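# Hang the T-shirt hanger on the rail's red tape

## Task

The right gripper starts out gripping a hanger that carries a T-shirt. Put that hanger on the rail so its hook rests on the red tape, with the hanger turned about perpendicular to the rail and hanging motionless. The shirt must stay about centred on the hanger. Any other hanger must still be on the rail at the end. The rack is free-standing and must stay where it is; if it tilts beyond a slight amount the scene fails immediately. The result only counts if it holds without the robot, so release the hanger and pull the gripper away at the end.

## Robot and tools

Robot and frame. There are two arms, left_arm and right_arm. Each result reports poses in one world frame: origin on the table surface midway between the arms, +z up, +x pointing out over the table, and left_arm on the +y side. The arm names do not match image sides. On each gripper the fingers extend along its local +z and close along its local y. end_effector_position is the point between the finger pads, roughly 1 cm back from the tips.

execute_actions(actions). Pass a list of actions, run one after another; an empty list only returns state and images. Each action is a table of at most 15 rows; each row lasts one control step (1/30 s), and if fewer than 15 rows are given the last row repeats to fill the 15 steps. A row is always 14 numbers in [-1, 1], both arms included: dx, dy, dz, rx, ry, rz, opening for left_arm, then the same seven for right_arm. The first six of each arm are an offset, not a pose: a target relative to where that gripper measured at the start of the action, expressed in the gripper's own axes. Every row refers back to that same start pose, so rows do not add up. For the first action in a call, the start is the last pose any result showed. Scale: 1.0 equals 0.6 m for dx, dy, dz and 180 degrees for rotation; rx, ry, rz form a single rotation vector. opening is absolute, not an offset: +1 fully open (0.093 m), -1 closed.

Motion limits. Each control step clips the commanded pose to within 70 mm and 16 degrees of the measured one, and damped inverse kinematics then chases it, favouring position over orientation. A distant target can need several actions, and after an action the arm only continues to its last clipped pose, so send the remainder next time. Friction can leave the gripper up to about 31 mm short, and tiny commands may not move it. Elbows never quite straighten. Joint ranges (rad): waist -2.618 to 3.054, shoulder 0.000 to 3.142, elbow 0.000 to 3.142, wrist pitch -1.571 to 1.571, wrist yaw -1.571 to 1.571, wrist roll -2.094 to 2.094.

move(target, speed, blocking). target is one 14-number row in the same layout and scale, offsets from the pose in the latest result that reported one. Both grippers travel straight lines finishing together, lasting 0.5 to 10 s (cut off at 10 s if longer). speed is the path's top speed in m/s, 0.002 to 0.5, default 0.25; rotation may reach twice that in rad/s, turning the short way. Paths ignore obstacles and the other arm; grippers may lag, wander or exceed speed, mostly near full reach. Faster moves and targets set deeper past a contact hit and press harder. Openings are sent when the move starts. The result adds a move: line with the ending (done, off_target, moving, held, fault) and any limits (paced = pose clipped; held = some steps blocked, after which the arm may surge), plus each gripper's distance to its target. If only one arm is named, the other finished fine. With blocking=false the result comes after 0.5 s while motion continues; check with wait(0), and use wait or stop before issuing more actions or moves.

wait(seconds), 0 to 10: lets time pass with last commands held; returns early if a running move finishes. stop(): brakes a running move (needs stopping distance; fingers keep moving). zoom_image(camera, region): camera is cam_high, cam_low, cam_left_wrist or cam_right_wrist; region [x0, y0, x1, y1] in that camera's pixels, origin top-left, at most 504 by 504. finished_scene(scene): ends the current scene, given its number, irreversibly; the goal must already hold.

Results. The state line lists each gripper's end_effector_position (m) and end_effector_quat_wxyz; printed positions can be off, more at long reach. Hand target lines show what the controller is now driving toward. A pose unreachable line means a clearance check altered or blocked that arm's command. Action calls also list step readings; HELD with an arm label marks steps where that arm was held back. grip_measured is the finger motor on the opening scale: pads meet near -0.94, each mm of object width adds about 0.0208, with a fixed per-gripper error up to 0.02. It keeps moving after the pads touch, so it barely reveals contact; sending a lower number squeezes harder. Keep sending the value that closed the grip to keep holding. Joint positions end with gripper opening in metres (floored at zero). Joint torques are raw drive outputs with offsets and noise. MOTOR HOT warns at 75 °C; 90 °C pauses that arm for 10 s; 100 °C makes it drop everything; these show as OVER-TEMPERATURE FAULT lines.

Cameras: cam_high, cam_low, cam_left_wrist, cam_right_wrist, each 504x504, images in that order. Calibration (pinhole plus radial, world-to-camera transforms) was given; cam_high sits near [-0.245, -0.764, 0.750] and cam_low near [1.062, -0.923, 0.436]; wrist cameras follow their hands. Expect a few degrees and millimetres of error.

Cautions. The robot holds the last command while you compose a reply. To keep an idle arm in place, send the offset back to its wanted pose in the first call of a reply and zeros afterwards, always with its proper opening. Do not let arms collide or shove each other. Do not tip or slide the rack, knock rigid items off the table, drop the hanger, slam, or push hard. Loose objects may occasionally be nudged by outside forces.

Each tool is called in YAML: its name, and indented under it one key for each argument.

## Session

execute_actions:
  actions: []

Scene clock: 0.00 s.
left_arm: end_effector_position=(+0.3571, +0.3283, +0.4018) grip_measured=+1.000 end_effector_quat_wxyz=(+0.701, -0.057, +0.708, +0.064) | right_arm: end_effector_position=(+0.3340, +0.0639, +0.4139) grip_measured=-0.829 end_effector_quat_wxyz=(+0.540, -0.248, +0.788, +0.164)
Joint positions: left_arm=[-0.009  1.062  1.061 -0.007 -0.006  0.012  0.093] | right_arm=[ 0.92   1.67   1.962 -0.697  0.396  0.154  0.005]
Joint velocities: left_arm=[ 0.007  0.007  0.017 -0.037 -0.007 -0.007  0.   ] | right_arm=[-0.007  0.032  0.002  0.007  0.007 -0.095 -0.   ]
Joint torques (N m, as the arm reports them, + toward a larger angle): no reading
Motor temperatures (°C, as the motors report them): left_arm=[23 25 24 24 24 23] | right_arm=[26 24 26 22 23 25]
Hand target (left_arm): +0.357, +0.328, +0.402; +0.701, -0.057, +0.708, +0.064
Hand target (right_arm): +0.335, +0.066, +0.420; +0.549, -0.242, +0.782, +0.172

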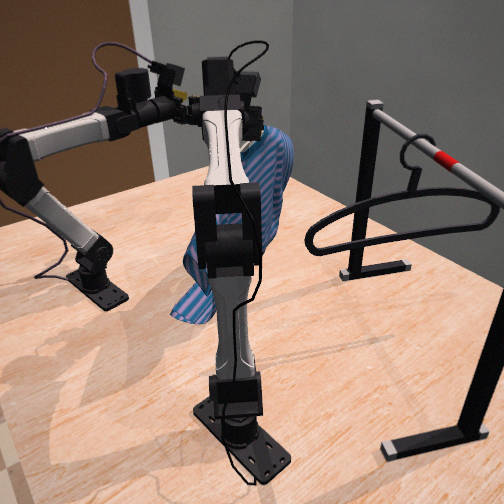

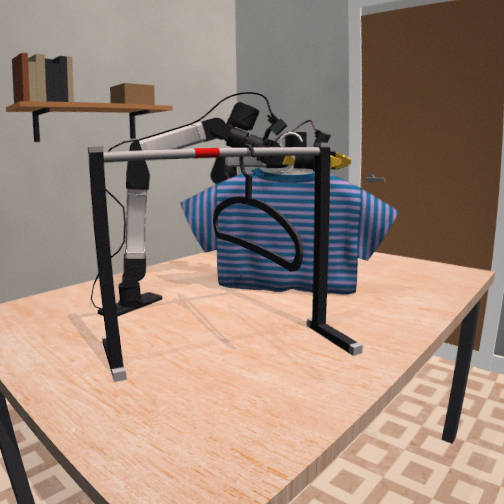

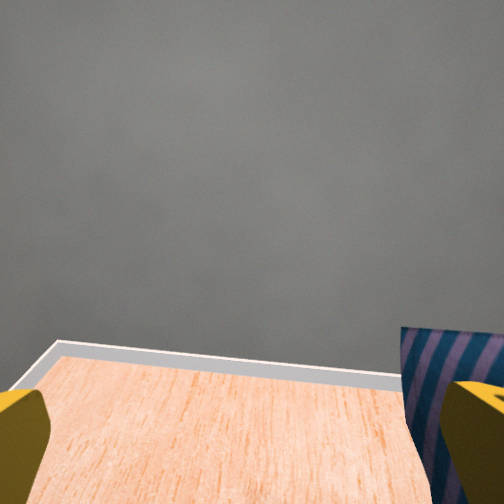

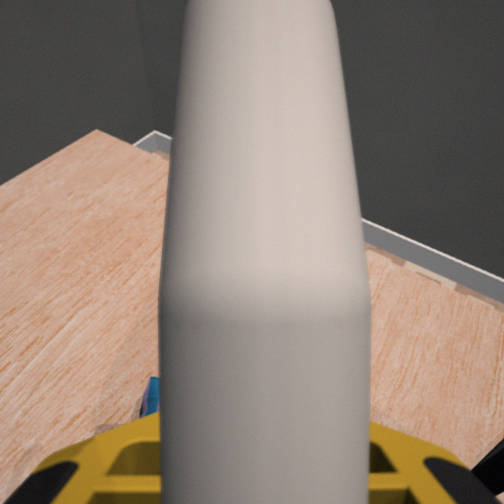

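zoom_image:
  camera: "cam_low"
  region: [170, 90, 410, 300]

zoom_image:
  camera: "cam_high"
  region: [130, 30, 370, 270]

Region (170, 90, 410, 300) of cam_low's 504x504 image, scaled by 2.100, with more detail than that image has; it fills the top 441 rows of this view, and the rest is white.

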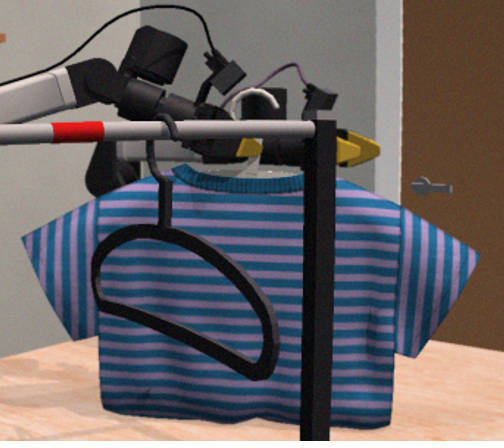

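Region (130, 30, 370, 270) of cam_high's 504x504 image, scaled by 2.100, with more detail than that image has.

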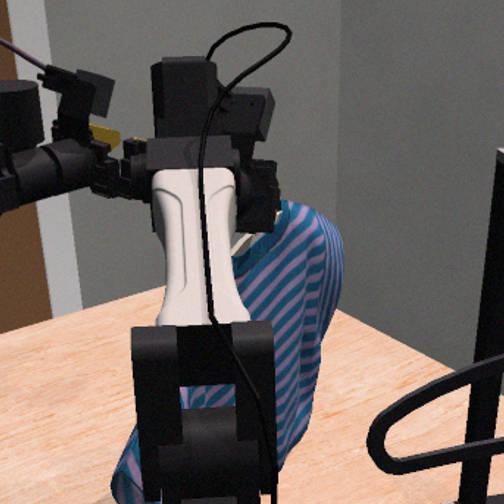

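move:
  target: [0,0,0,0,0,0,1,0.185,-0.39,-0.4,0.296,0,0.116,-1]
  speed: 0.12

Scene clock: 26.93 s.
left_arm: end_effector_position=(+0.3571, +0.3283, +0.4018) grip_measured=+1.000 end_effector_quat_wxyz=(+0.701, -0.057, +0.708, +0.064) | right_arm: end_effector_position=(+0.2485, -0.2688, +0.3979) grip_measured=-0.976 end_effector_quat_wxyz=(+0.544, +0.149, +0.819, -0.102)
Joint positions: left_arm=[-0.009  1.062  1.061 -0.007 -0.006  0.012  0.093] | right_arm=[ 0.825  1.094  1.632 -1.537  1.093  0.938  0.   ]
Joint velocities: left_arm=[-0.007 -0.002  0.002  0.022  0.007  0.051  0.   ] | right_arm=[ 0.017 -0.012  0.002 -0.037  0.051 -0.095  0.   ]
Joint torques (N m, as the arm reports them, + toward a larger angle): left_arm=[-0.21 -3.44  6.97  2.21 -0.25  0.04] | right_arm=[-1.3  -1.79  3.75  1.06  0.73 -0.06]
Motor temperatures (°C, as the motors report them): left_arm=[23 25 29 29 24 23] | right_arm=[26 28 29 28 23 25]
Hand target (left_arm): +0.357, +0.328, +0.402; +0.701, -0.057, +0.708, +0.064
Hand target (right_arm): +0.247, -0.278, +0.400; +0.554, +0.162, +0.809, -0.113
Off the commanded pose (left_arm): 0.000 m, 0 deg.
Off the commanded pose (right_arm): 0.010 m, 3 deg.
move: off_target (right_arm)
camera_calibration (this result's frames):
cam_right_wrist: T_world_to_cam=[[-0.350876, -0.936287, 0.0159132, -0.168236], [-0.691825, 0.247736, -0.678237, 0.546675], [0.631082, -0.248986, -0.734671, 0.150787], [0, 0, 0, 1]] pos_world=[0.224014, -0.255404, 0.484232]

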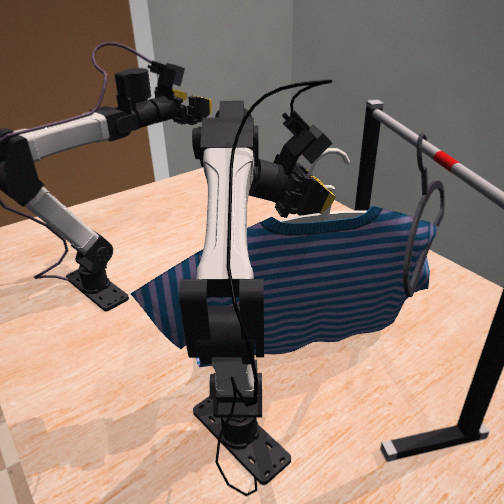

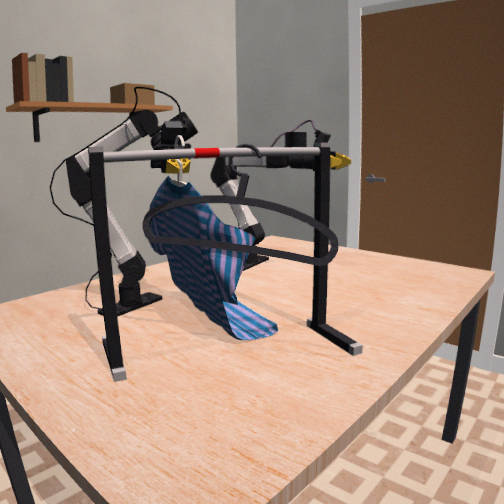

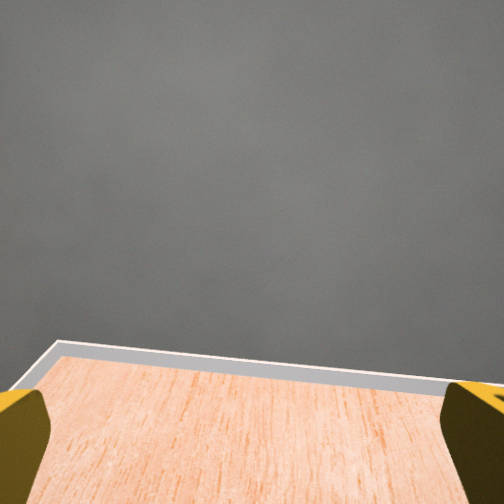

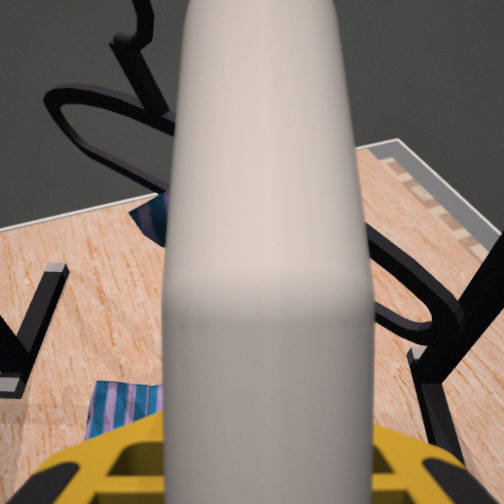

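move:
  target: [0,0,0,0,0,0,1,-0.093,-0.025,0.222,0,0,0,-1]
  speed: 0.06

zoom_image:
  camera: "cam_high"
  region: [280, 80, 504, 300]

zoom_image:
  camera: "cam_low"
  region: [100, 90, 340, 300]

Scene clock: 36.97 s.
left_arm: end_effector_position=(+0.3571, +0.3283, +0.4018) grip_measured=+1.000 end_effector_quat_wxyz=(+0.701, -0.057, +0.708, +0.064) | right_arm: end_effector_position=(+0.3704, -0.3295, +0.3801) grip_measured=-0.976 end_effector_quat_wxyz=(+0.517, +0.135, +0.839, -0.106)
Joint positions: left_arm=[-0.009  1.062  1.061 -0.007 -0.006  0.012  0.093] | right_arm=[ 0.056  1.185  1.502 -0.836  0.466  0.209  0.   ]
Joint velocities: left_arm=[-0.007  0.002  0.002  0.007 -0.051 -0.022  0.   ] | right_arm=[-0.002 -0.002 -0.007  0.037 -0.11   0.037  0.   ]
Joint torques (N m, as the arm reports them, + toward a larger angle): left_arm=[-0.28 -3.42  7.07  2.17 -0.17  0.  ] | right_arm=[-1.4  -2.56  7.9   2.15  0.26 -0.12]
Motor temperatures (°C, as the motors report them): left_arm=[23 25 30 29 24 23] | right_arm=[26 27 29 27 24 25]
Hand target (left_arm): +0.357, +0.328, +0.402; +0.701, -0.057, +0.708, +0.064
Hand target (right_arm): +0.377, -0.334, +0.400; +0.547, +0.147, +0.817, -0.103
Off the commanded pose (left_arm): 0.000 m, 0 deg.
Off the commanded pose (right_arm): 0.020 m, 4 deg.
move: off_target (right_arm)
camera_calibration (this result's frames):
cam_right_wrist: T_world_to_cam=[[-0.331411, -0.942237, 0.0485422, -0.203661], [-0.742292, 0.228636, -0.629864, 0.627996], [0.582383, -0.244777, -0.775187, 0.0804663], [0, 0, 0, 1]] pos_world=[0.351798, -0.315783, 0.467814]

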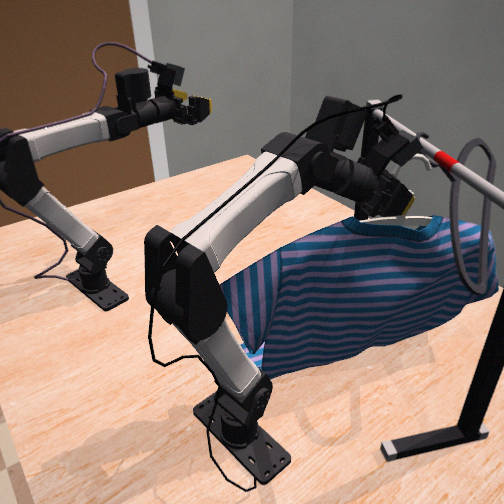

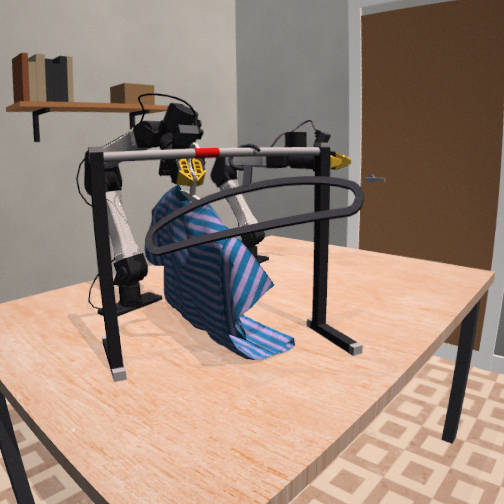

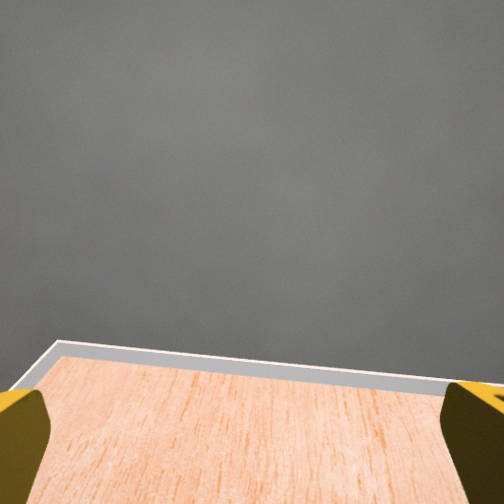

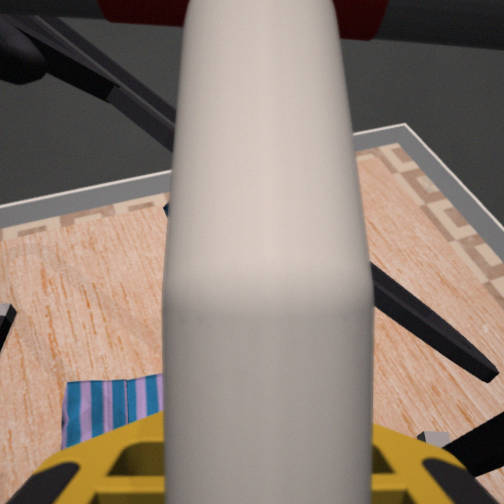

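Region (280, 80, 504, 300) of cam_high's 504x504 image, scaled by 2.250, with more detail than that image has; it fills the top 495 rows of this view, and the rest is white.

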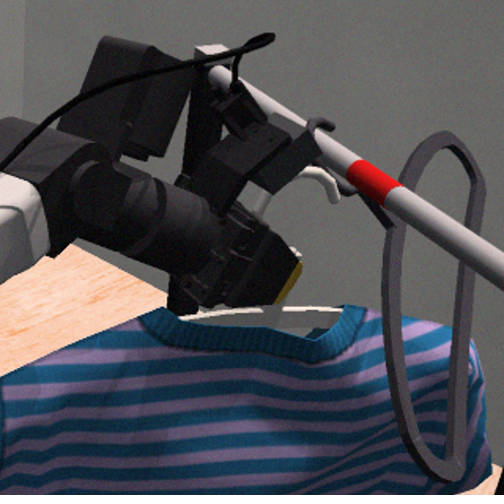

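Region (100, 90, 340, 300) of cam_low's 504x504 image, scaled by 2.100, with more detail than that image has; it fills the top 441 rows of this view, and the rest is white.

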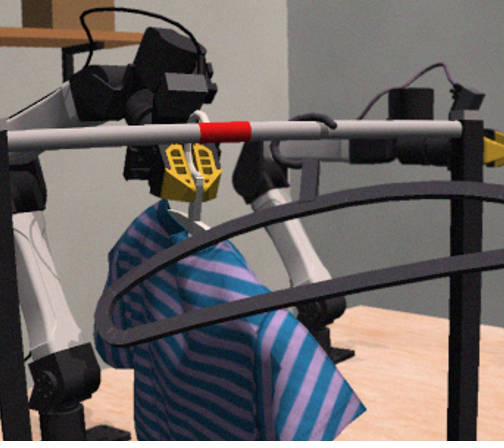

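move:
  target: [0,0,0,0,0,0,1,-0.065,0,-0.026,0,0,0,-1]
  speed: 0.04

zoom_image:
  camera: "cam_high"
  region: [280, 80, 504, 300]

zoom_image:
  camera: "cam_low"
  region: [100, 90, 340, 300]

Scene clock: 47.07 s.
left_arm: end_effector_position=(+0.3571, +0.3283, +0.4018) grip_measured=+1.000 end_effector_quat_wxyz=(+0.701, -0.057, +0.708, +0.064) | right_arm: end_effector_position=(+0.3690, -0.3284, +0.4056) grip_measured=-0.976 end_effector_quat_wxyz=(+0.494, +0.128, +0.853, -0.110)
Joint positions: left_arm=[-0.009  1.062  1.061 -0.007 -0.006  0.012  0.093] | right_arm=[ 0.056  1.284  1.737 -1.027  0.458  0.208  0.   ]
Joint velocities: left_arm=[ 0.007 -0.002 -0.012  0.022  0.037 -0.007  0.   ] | right_arm=[-0.012  0.007  0.002 -0.037 -0.007 -0.11   0.   ]
Joint torques (N m, as the arm reports them, + toward a larger angle): left_arm=[-0.46 -3.53  7.31  2.16 -0.25 -0.06] | right_arm=[-0.14 -2.53  7.99  1.94  0.26 -0.08]
Motor temperatures (°C, as the motors report them): left_arm=[23 25 30 30 24 23] | right_arm=[26 27 31 29 24 25]
Hand target (left_arm): +0.357, +0.328, +0.402; +0.701, -0.057, +0.708, +0.064
Hand target (right_arm): +0.373, -0.329, +0.421; +0.517, +0.135, +0.839, -0.106
Off the commanded pose (left_arm): 0.000 m, 0 deg.
Off the commanded pose (right_arm): 0.017 m, 3 deg.
move: off_target (right_arm)
camera_calibration (this result's frames):
cam_right_wrist: T_world_to_cam=[[-0.320328, -0.94457, 0.0719529, -0.218654], [-0.777916, 0.218945, -0.58899, 0.636173], [0.540589, -0.244643, -0.804931, 0.128839], [0, 0, 0, 1]] pos_world=[0.355199, -0.314302, 0.494139]

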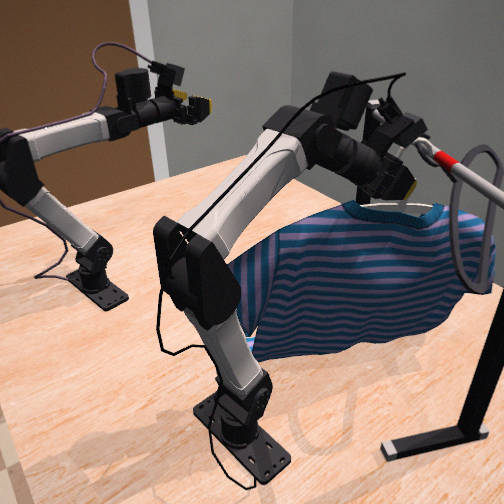

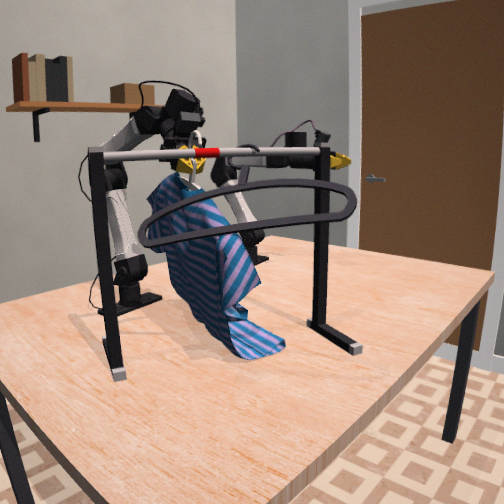

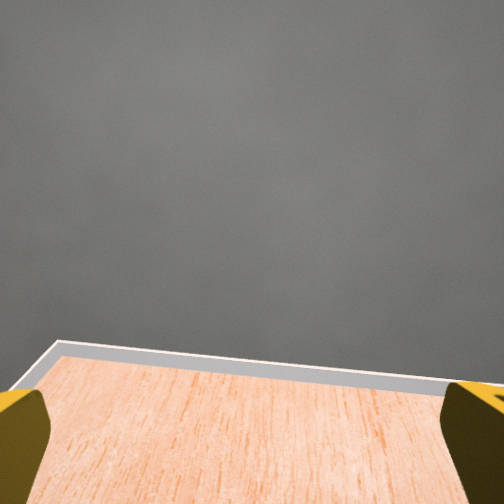

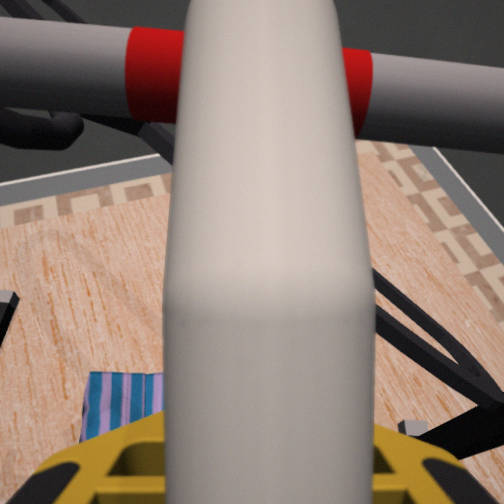

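Region (280, 80, 504, 300) of cam_high's 504x504 image, scaled by 2.250, with more detail than that image has; it fills the top 495 rows of this view, and the rest is white.

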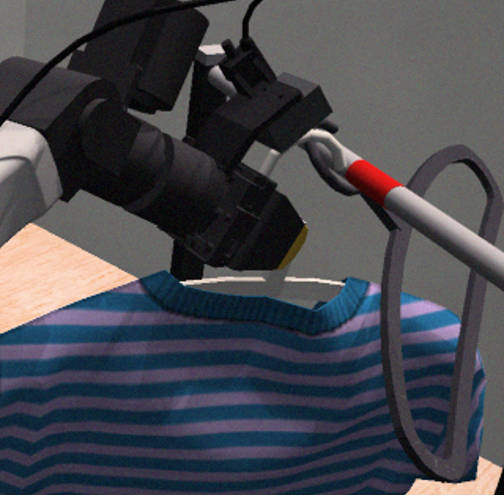

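Region (100, 90, 340, 300) of cam_low's 504x504 image, scaled by 2.100, with more detail than that image has; it fills the top 441 rows of this view, and the rest is white.

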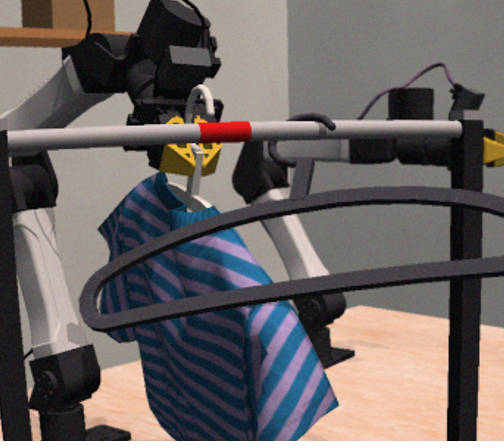

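move:
  target: [0,0,0,0,0,0,1,-0.06,-0.006,0.092,0,0,0,-1]
  speed: 0.03

zoom_image:
  camera: "cam_high"
  region: [280, 80, 504, 300]

zoom_image:
  camera: "cam_low"
  region: [100, 90, 340, 300]

Scene clock: 55.40 s.
left_arm: end_effector_position=(+0.3571, +0.3283, +0.4018) grip_measured=+1.000 end_effector_quat_wxyz=(+0.701, -0.057, +0.708, +0.064) | right_arm: end_effector_position=(+0.4109, -0.3505, +0.3931) grip_measured=-0.976 end_effector_quat_wxyz=(+0.460, +0.125, +0.872, -0.115)
Joint positions: left_arm=[-0.009  1.062  1.061 -0.007 -0.006  0.012  0.093] | right_arm=[-0.062  1.45   1.866 -1.044  0.358  0.146  0.   ]
Joint velocities: left_arm=[ 0.002 -0.022 -0.007 -0.051  0.022  0.007  0.   ] | right_arm=[-0.007 -0.002  0.002 -0.022  0.037  0.066  0.   ]
Joint torques (N m, as the arm reports them, + toward a larger angle): left_arm=[-0.32 -3.41  7.29  2.3  -0.24  0.01] | right_arm=[-1.21 -2.84  7.83  2.29  0.05 -0.23]
Motor temperatures (°C, as the motors report them): left_arm=[23 26 31 30 24 23] | right_arm=[26 27 32 30 23 25]
Hand target (left_arm): +0.357, +0.328, +0.402; +0.701, -0.057, +0.708, +0.064
Hand target (right_arm): +0.428, -0.353, +0.410; +0.494, +0.127, +0.853, -0.111
Off the commanded pose (left_arm): 0.000 m, 0 deg.
Off the commanded pose (right_arm): 0.026 m, 5 deg.
move: off_target (right_arm)
camera_calibration (this result's frames):
cam_right_wrist: T_world_to_cam=[[-0.317342, -0.943449, 0.095909, -0.235519], [-0.821059, 0.222744, -0.525593, 0.660357], [0.474507, -0.24554, -0.845313, 0.133532], [0, 0, 0, 1]] pos_world=[0.40409, -0.336504, 0.482543]

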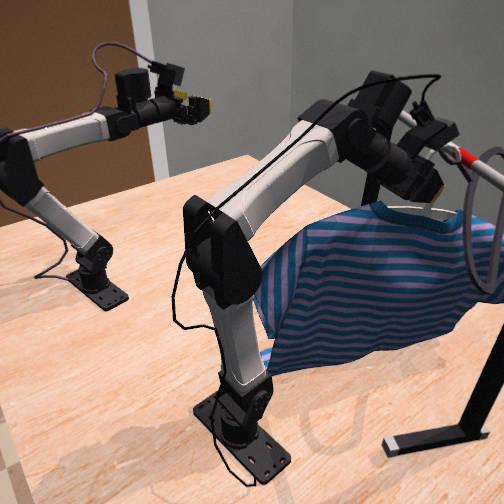

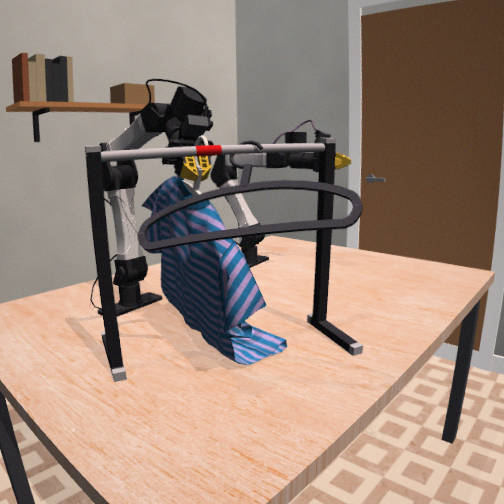

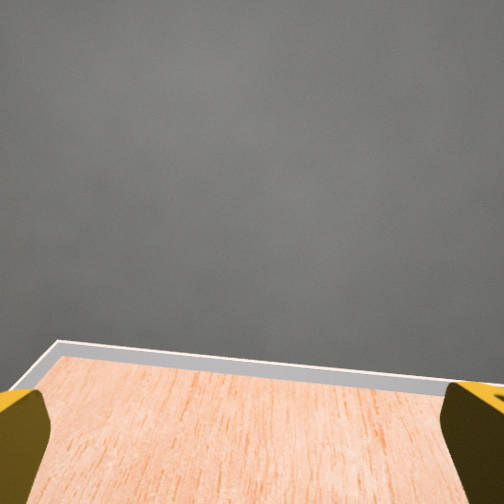

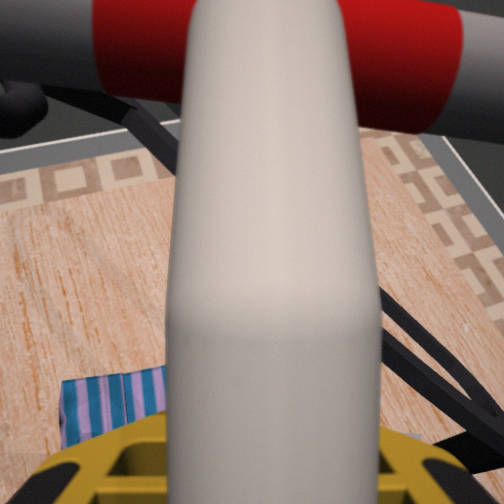

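Region (280, 80, 504, 300) of cam_high's 504x504 image, scaled by 2.250, with more detail than that image has; it fills the top 495 rows of this view, and the rest is white.

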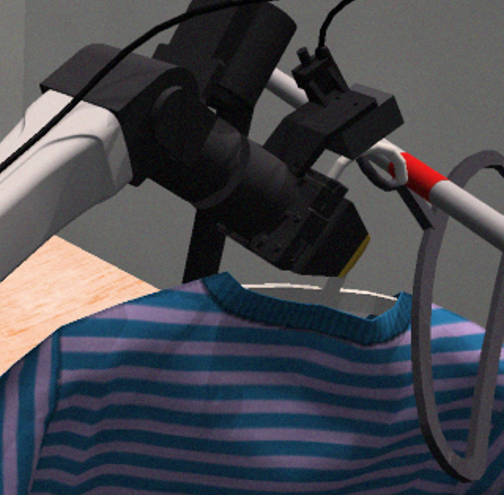

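Region (100, 90, 340, 300) of cam_low's 504x504 image, scaled by 2.100, with more detail than that image has; it fills the top 441 rows of this view, and the rest is white.

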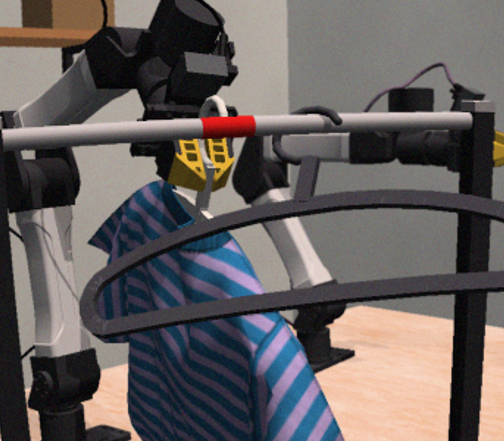

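move:
  target: [0,0,0,0,0,0,1,-0.04,-0.01,-0.06,0,-0.05,0,-1]
  speed: 0.03

zoom_image:
  camera: "cam_high"
  region: [280, 80, 504, 300]

zoom_image:
  camera: "cam_low"
  region: [100, 90, 340, 300]

Scene clock: 65.47 s.
left_arm: end_effector_position=(+0.3571, +0.3283, +0.4018) grip_measured=+1.000 end_effector_quat_wxyz=(+0.701, -0.057, +0.708, +0.064) | right_arm: end_effector_position=(+0.3904, -0.3452, +0.4111) grip_measured=-0.976 end_effector_quat_wxyz=(+0.484, +0.108, +0.860, -0.121)
Joint positions: left_arm=[-0.009  1.062  1.061 -0.007 -0.006  0.012  0.093] | right_arm=[-0.036  1.371  1.835 -1.034  0.376  0.112  0.   ]
Joint velocities: left_arm=[-0.012  0.007  0.027  0.007 -0.007 -0.051  0.   ] | right_arm=[-0.012 -0.007 -0.012  0.007  0.007 -0.022  0.   ]
Joint torques (N m, as the arm reports them, + toward a larger angle): left_arm=[-0.28 -3.41  7.17  2.23 -0.21 -0.05] | right_arm=[ 0.2  -5.45  5.6   2.28  0.41 -0.1 ]
Motor temperatures (°C, as the motors report them): left_arm=[23 26 31 31 24 23] | right_arm=[26 27 33 32 23 25]
Hand target (left_arm): +0.357, +0.328, +0.402; +0.701, -0.057, +0.708, +0.064
Hand target (right_arm): +0.392, -0.347, +0.433; +0.525, +0.116, +0.834, -0.125
Off the commanded pose (left_arm): 0.000 m, 0 deg.
Off the commanded pose (right_arm): 0.023 m, 6 deg.
move: off_target (right_arm)
camera_calibration (this result's frames):
cam_right_wrist: T_world_to_cam=[[-0.295543, -0.948584, 0.113326, -0.256108], [-0.800337, 0.181072, -0.571553, 0.64822], [0.521646, -0.259618, -0.812702, 0.123053], [0, 0, 0, 1]] pos_world=[0.378914, -0.328368, 0.499521]

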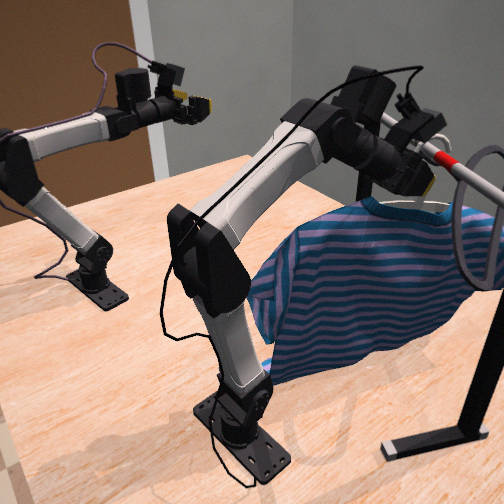

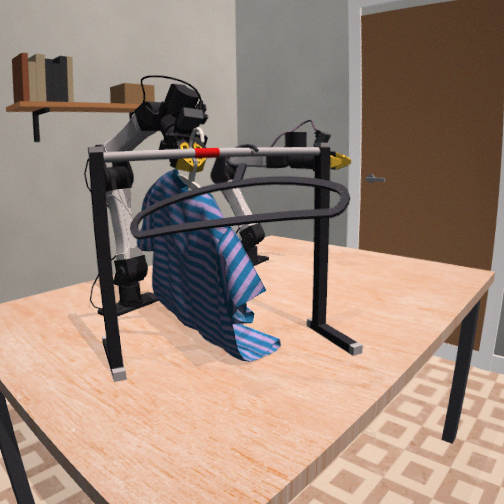

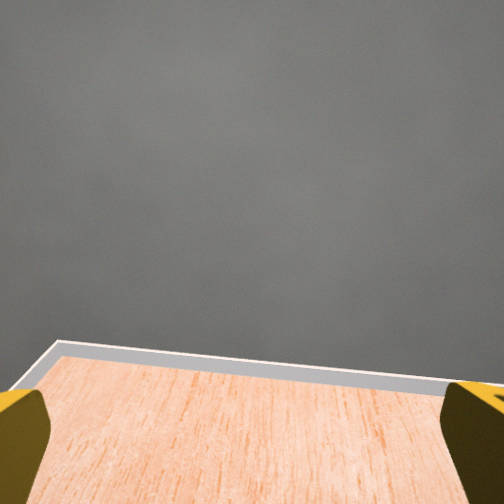

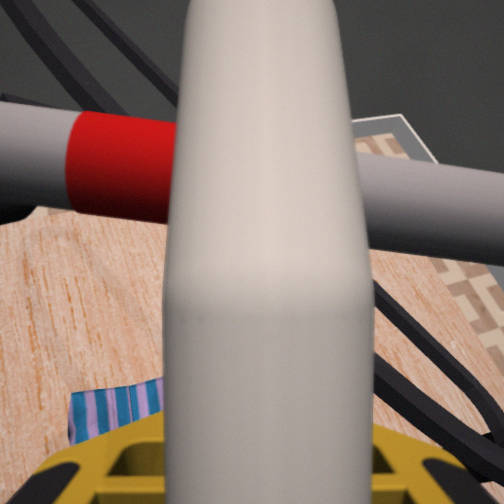

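Region (280, 80, 504, 300) of cam_high's 504x504 image, scaled by 2.250, with more detail than that image has; it fills the top 495 rows of this view, and the rest is white.

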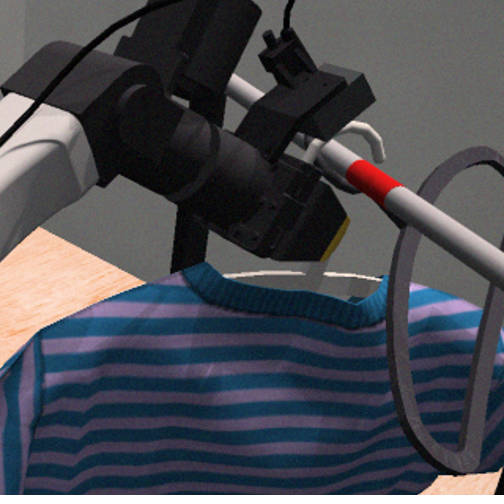

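Region (100, 90, 340, 300) of cam_low's 504x504 image, scaled by 2.100, with more detail than that image has; it fills the top 441 rows of this view, and the rest is white.

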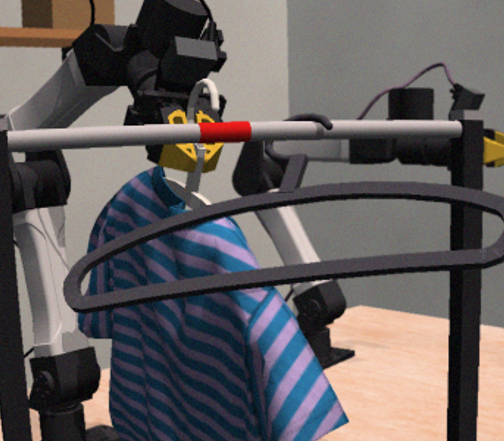

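move:
  target: [0,0,0,0,0,0,1,-0.03,0.075,0.0,0,-0.03,0,-1]
  speed: 0.03

zoom_image:
  camera: "cam_high"
  region: [280, 80, 504, 300]

zoom_image:
  camera: "cam_low"
  region: [100, 90, 340, 300]

Scene clock: 72.10 s.
left_arm: end_effector_position=(+0.3571, +0.3283, +0.4018) grip_measured=+1.000 end_effector_quat_wxyz=(+0.701, -0.057, +0.708, +0.064) | right_arm: end_effector_position=(+0.4055, -0.3048, +0.4102) grip_measured=-0.976 end_effector_quat_wxyz=(+0.499, +0.091, +0.853, -0.124)
Joint positions: left_arm=[-0.009  1.062  1.061 -0.007 -0.006  0.012  0.093] | right_arm=[ 0.122  1.412  1.835 -0.991  0.502  0.161  0.   ]
Joint velocities: left_arm=[-0.002  0.012  0.017 -0.066 -0.037 -0.007  0.   ] | right_arm=[ 0.012 -0.002  0.012  0.066  0.081  0.037  0.   ]
Joint torques (N m, as the arm reports them, + toward a larger angle): left_arm=[-0.18 -3.35  7.11  2.23 -0.26 -0.03] | right_arm=[ 0.78 -3.79  5.77  2.03  0.42 -0.07]
Motor temperatures (°C, as the motors report them): left_arm=[23 26 32 31 24 23] | right_arm=[26 27 32 33 24 25]
Hand target (left_arm): +0.357, +0.328, +0.402; +0.701, -0.057, +0.708, +0.064
Hand target (right_arm): +0.413, -0.304, +0.421; +0.523, +0.102, +0.837, -0.125
Off the commanded pose (left_arm): 0.000 m, 0 deg.
Off the commanded pose (right_arm): 0.014 m, 4 deg.
move: off_target (right_arm)
camera_calibration (this result's frames):
cam_right_wrist: T_world_to_cam=[[-0.27212, -0.953346, 0.1307, -0.231334], [-0.789217, 0.143407, -0.597135, 0.647012], [0.550533, -0.265643, -0.791421, 0.102606], [0, 0, 0, 1]] pos_world=[0.391194, -0.286071, 0.497794]

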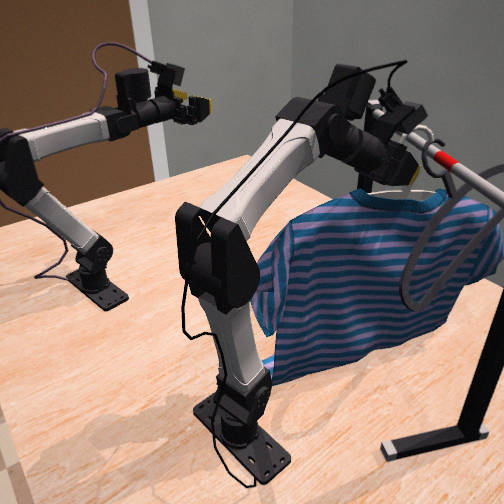

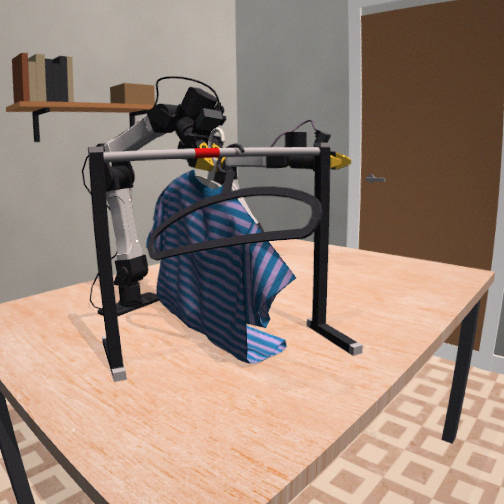

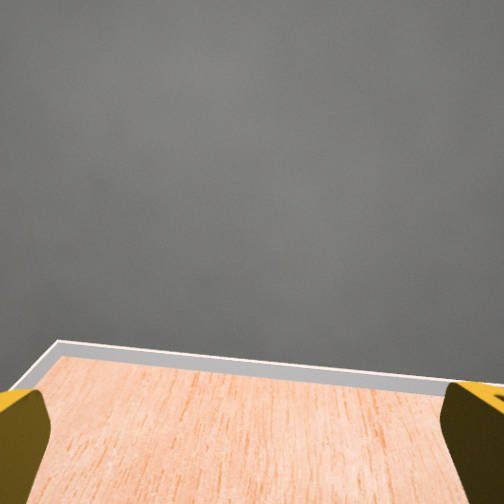

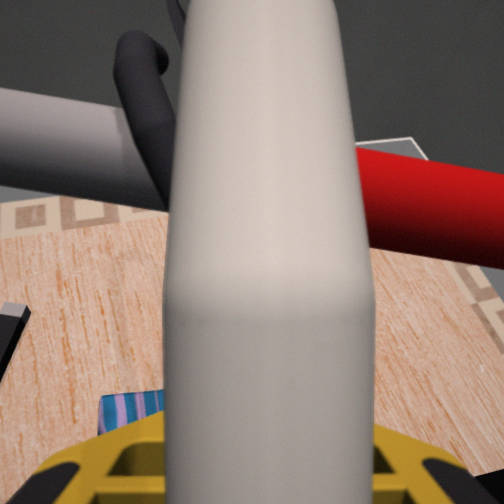

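Region (280, 80, 504, 300) of cam_high's 504x504 image, scaled by 2.250, with more detail than that image has; it fills the top 495 rows of this view, and the rest is white.

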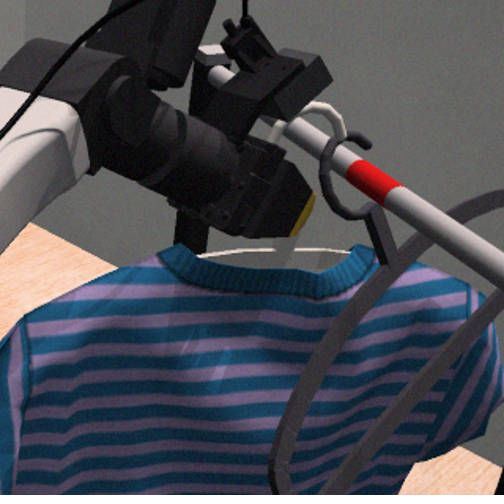

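Region (100, 90, 340, 300) of cam_low's 504x504 image, scaled by 2.100, with more detail than that image has; it fills the top 441 rows of this view, and the rest is white.

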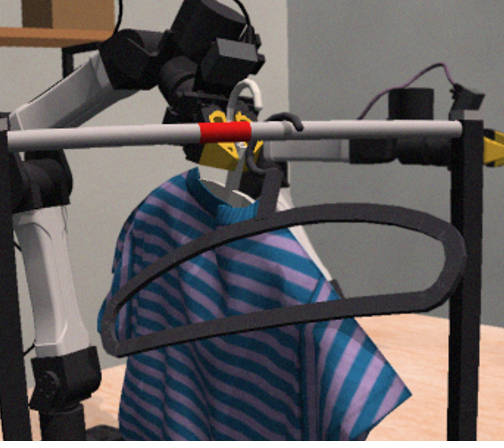

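move:
  target: [0,0,0,0,0,0,1,-0.02,-0.06,0.01,0,-0.03,0,-1]
  speed: 0.03

zoom_image:
  camera: "cam_high"
  region: [280, 80, 504, 300]

zoom_image:
  camera: "cam_low"
  region: [100, 90, 340, 300]

Scene clock: 77.33 s.
left_arm: end_effector_position=(+0.3571, +0.3283, +0.4018) grip_measured=+1.000 end_effector_quat_wxyz=(+0.701, -0.057, +0.708, +0.064) | right_arm: end_effector_position=(+0.4055, -0.3358, +0.4061) grip_measured=-0.976 end_effector_quat_wxyz=(+0.509, +0.076, +0.848, -0.129)
Joint positions: left_arm=[-0.009  1.062  1.061 -0.007 -0.006  0.012  0.093] | right_arm=[-0.01   1.348  1.728 -0.886  0.385  0.047  0.   ]
Joint velocities: left_arm=[-0.002  0.007  0.002 -0.022 -0.007 -0.037  0.   ] | right_arm=[-0.002 -0.007 -0.007  0.022 -0.037 -0.037  0.   ]
Joint torques (N m, as the arm reports them, + toward a larger angle): left_arm=[-0.36 -3.56  7.08  2.21 -0.22  0.03] | right_arm=[-1.52 -5.45  5.31  2.16  0.19 -0.14]
Motor temperatures (°C, as the motors report them): left_arm=[23 26 32 32 24 23] | right_arm=[26 27 32 33 24 25]
Hand target (left_arm): +0.357, +0.328, +0.402; +0.701, -0.057, +0.708, +0.064
Hand target (right_arm): +0.405, -0.341, +0.423; +0.538, +0.084, +0.829, -0.129
Off the commanded pose (left_arm): 0.000 m, 0 deg.
Off the commanded pose (right_arm): 0.017 m, 4 deg.
move: off_target (right_arm)
camera_calibration (this result's frames):
cam_right_wrist: T_world_to_cam=[[-0.254395, -0.955277, 0.150763, -0.276348], [-0.781083, 0.111029, -0.614476, 0.641853], [0.570256, -0.274078, -0.774396, 0.0733994], [0, 0, 0, 1]] pos_world=[0.389183, -0.315136, 0.492907]

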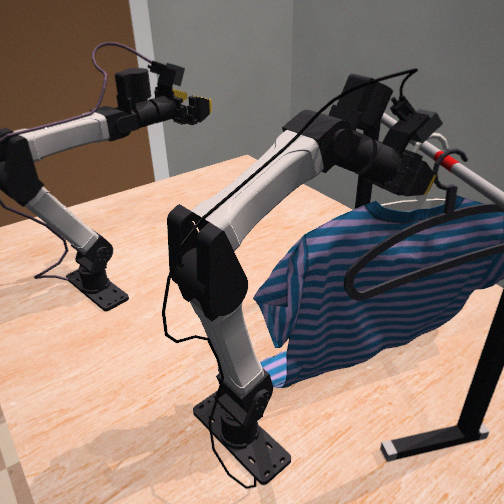

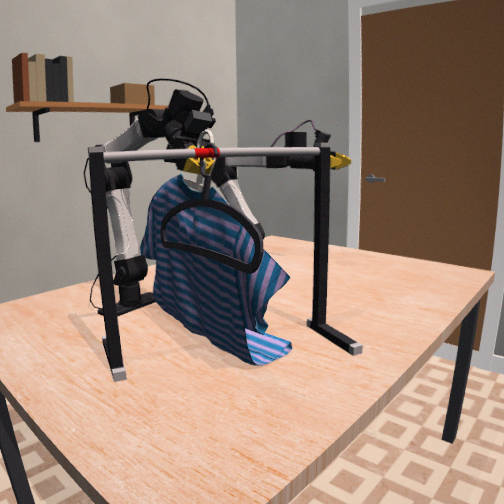

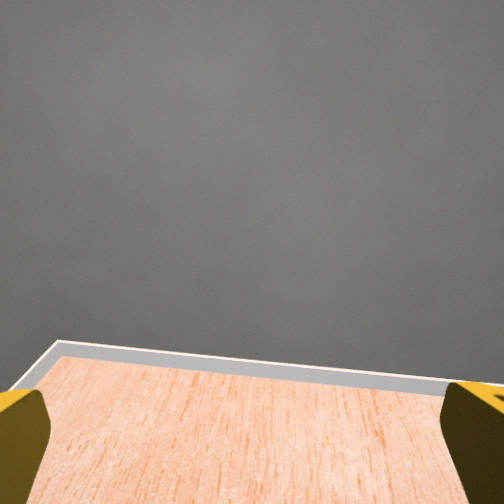

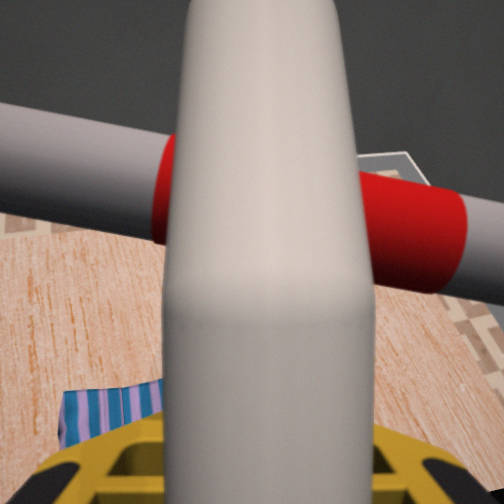

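Region (280, 80, 504, 300) of cam_high's 504x504 image, scaled by 2.250, with more detail than that image has; it fills the top 495 rows of this view, and the rest is white.

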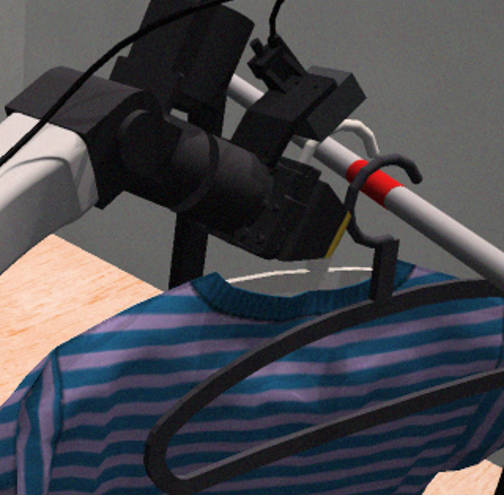

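Region (100, 90, 340, 300) of cam_low's 504x504 image, scaled by 2.100, with more detail than that image has; it fills the top 441 rows of this view, and the rest is white.

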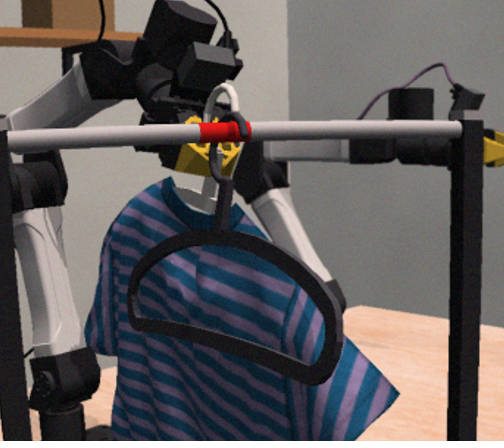

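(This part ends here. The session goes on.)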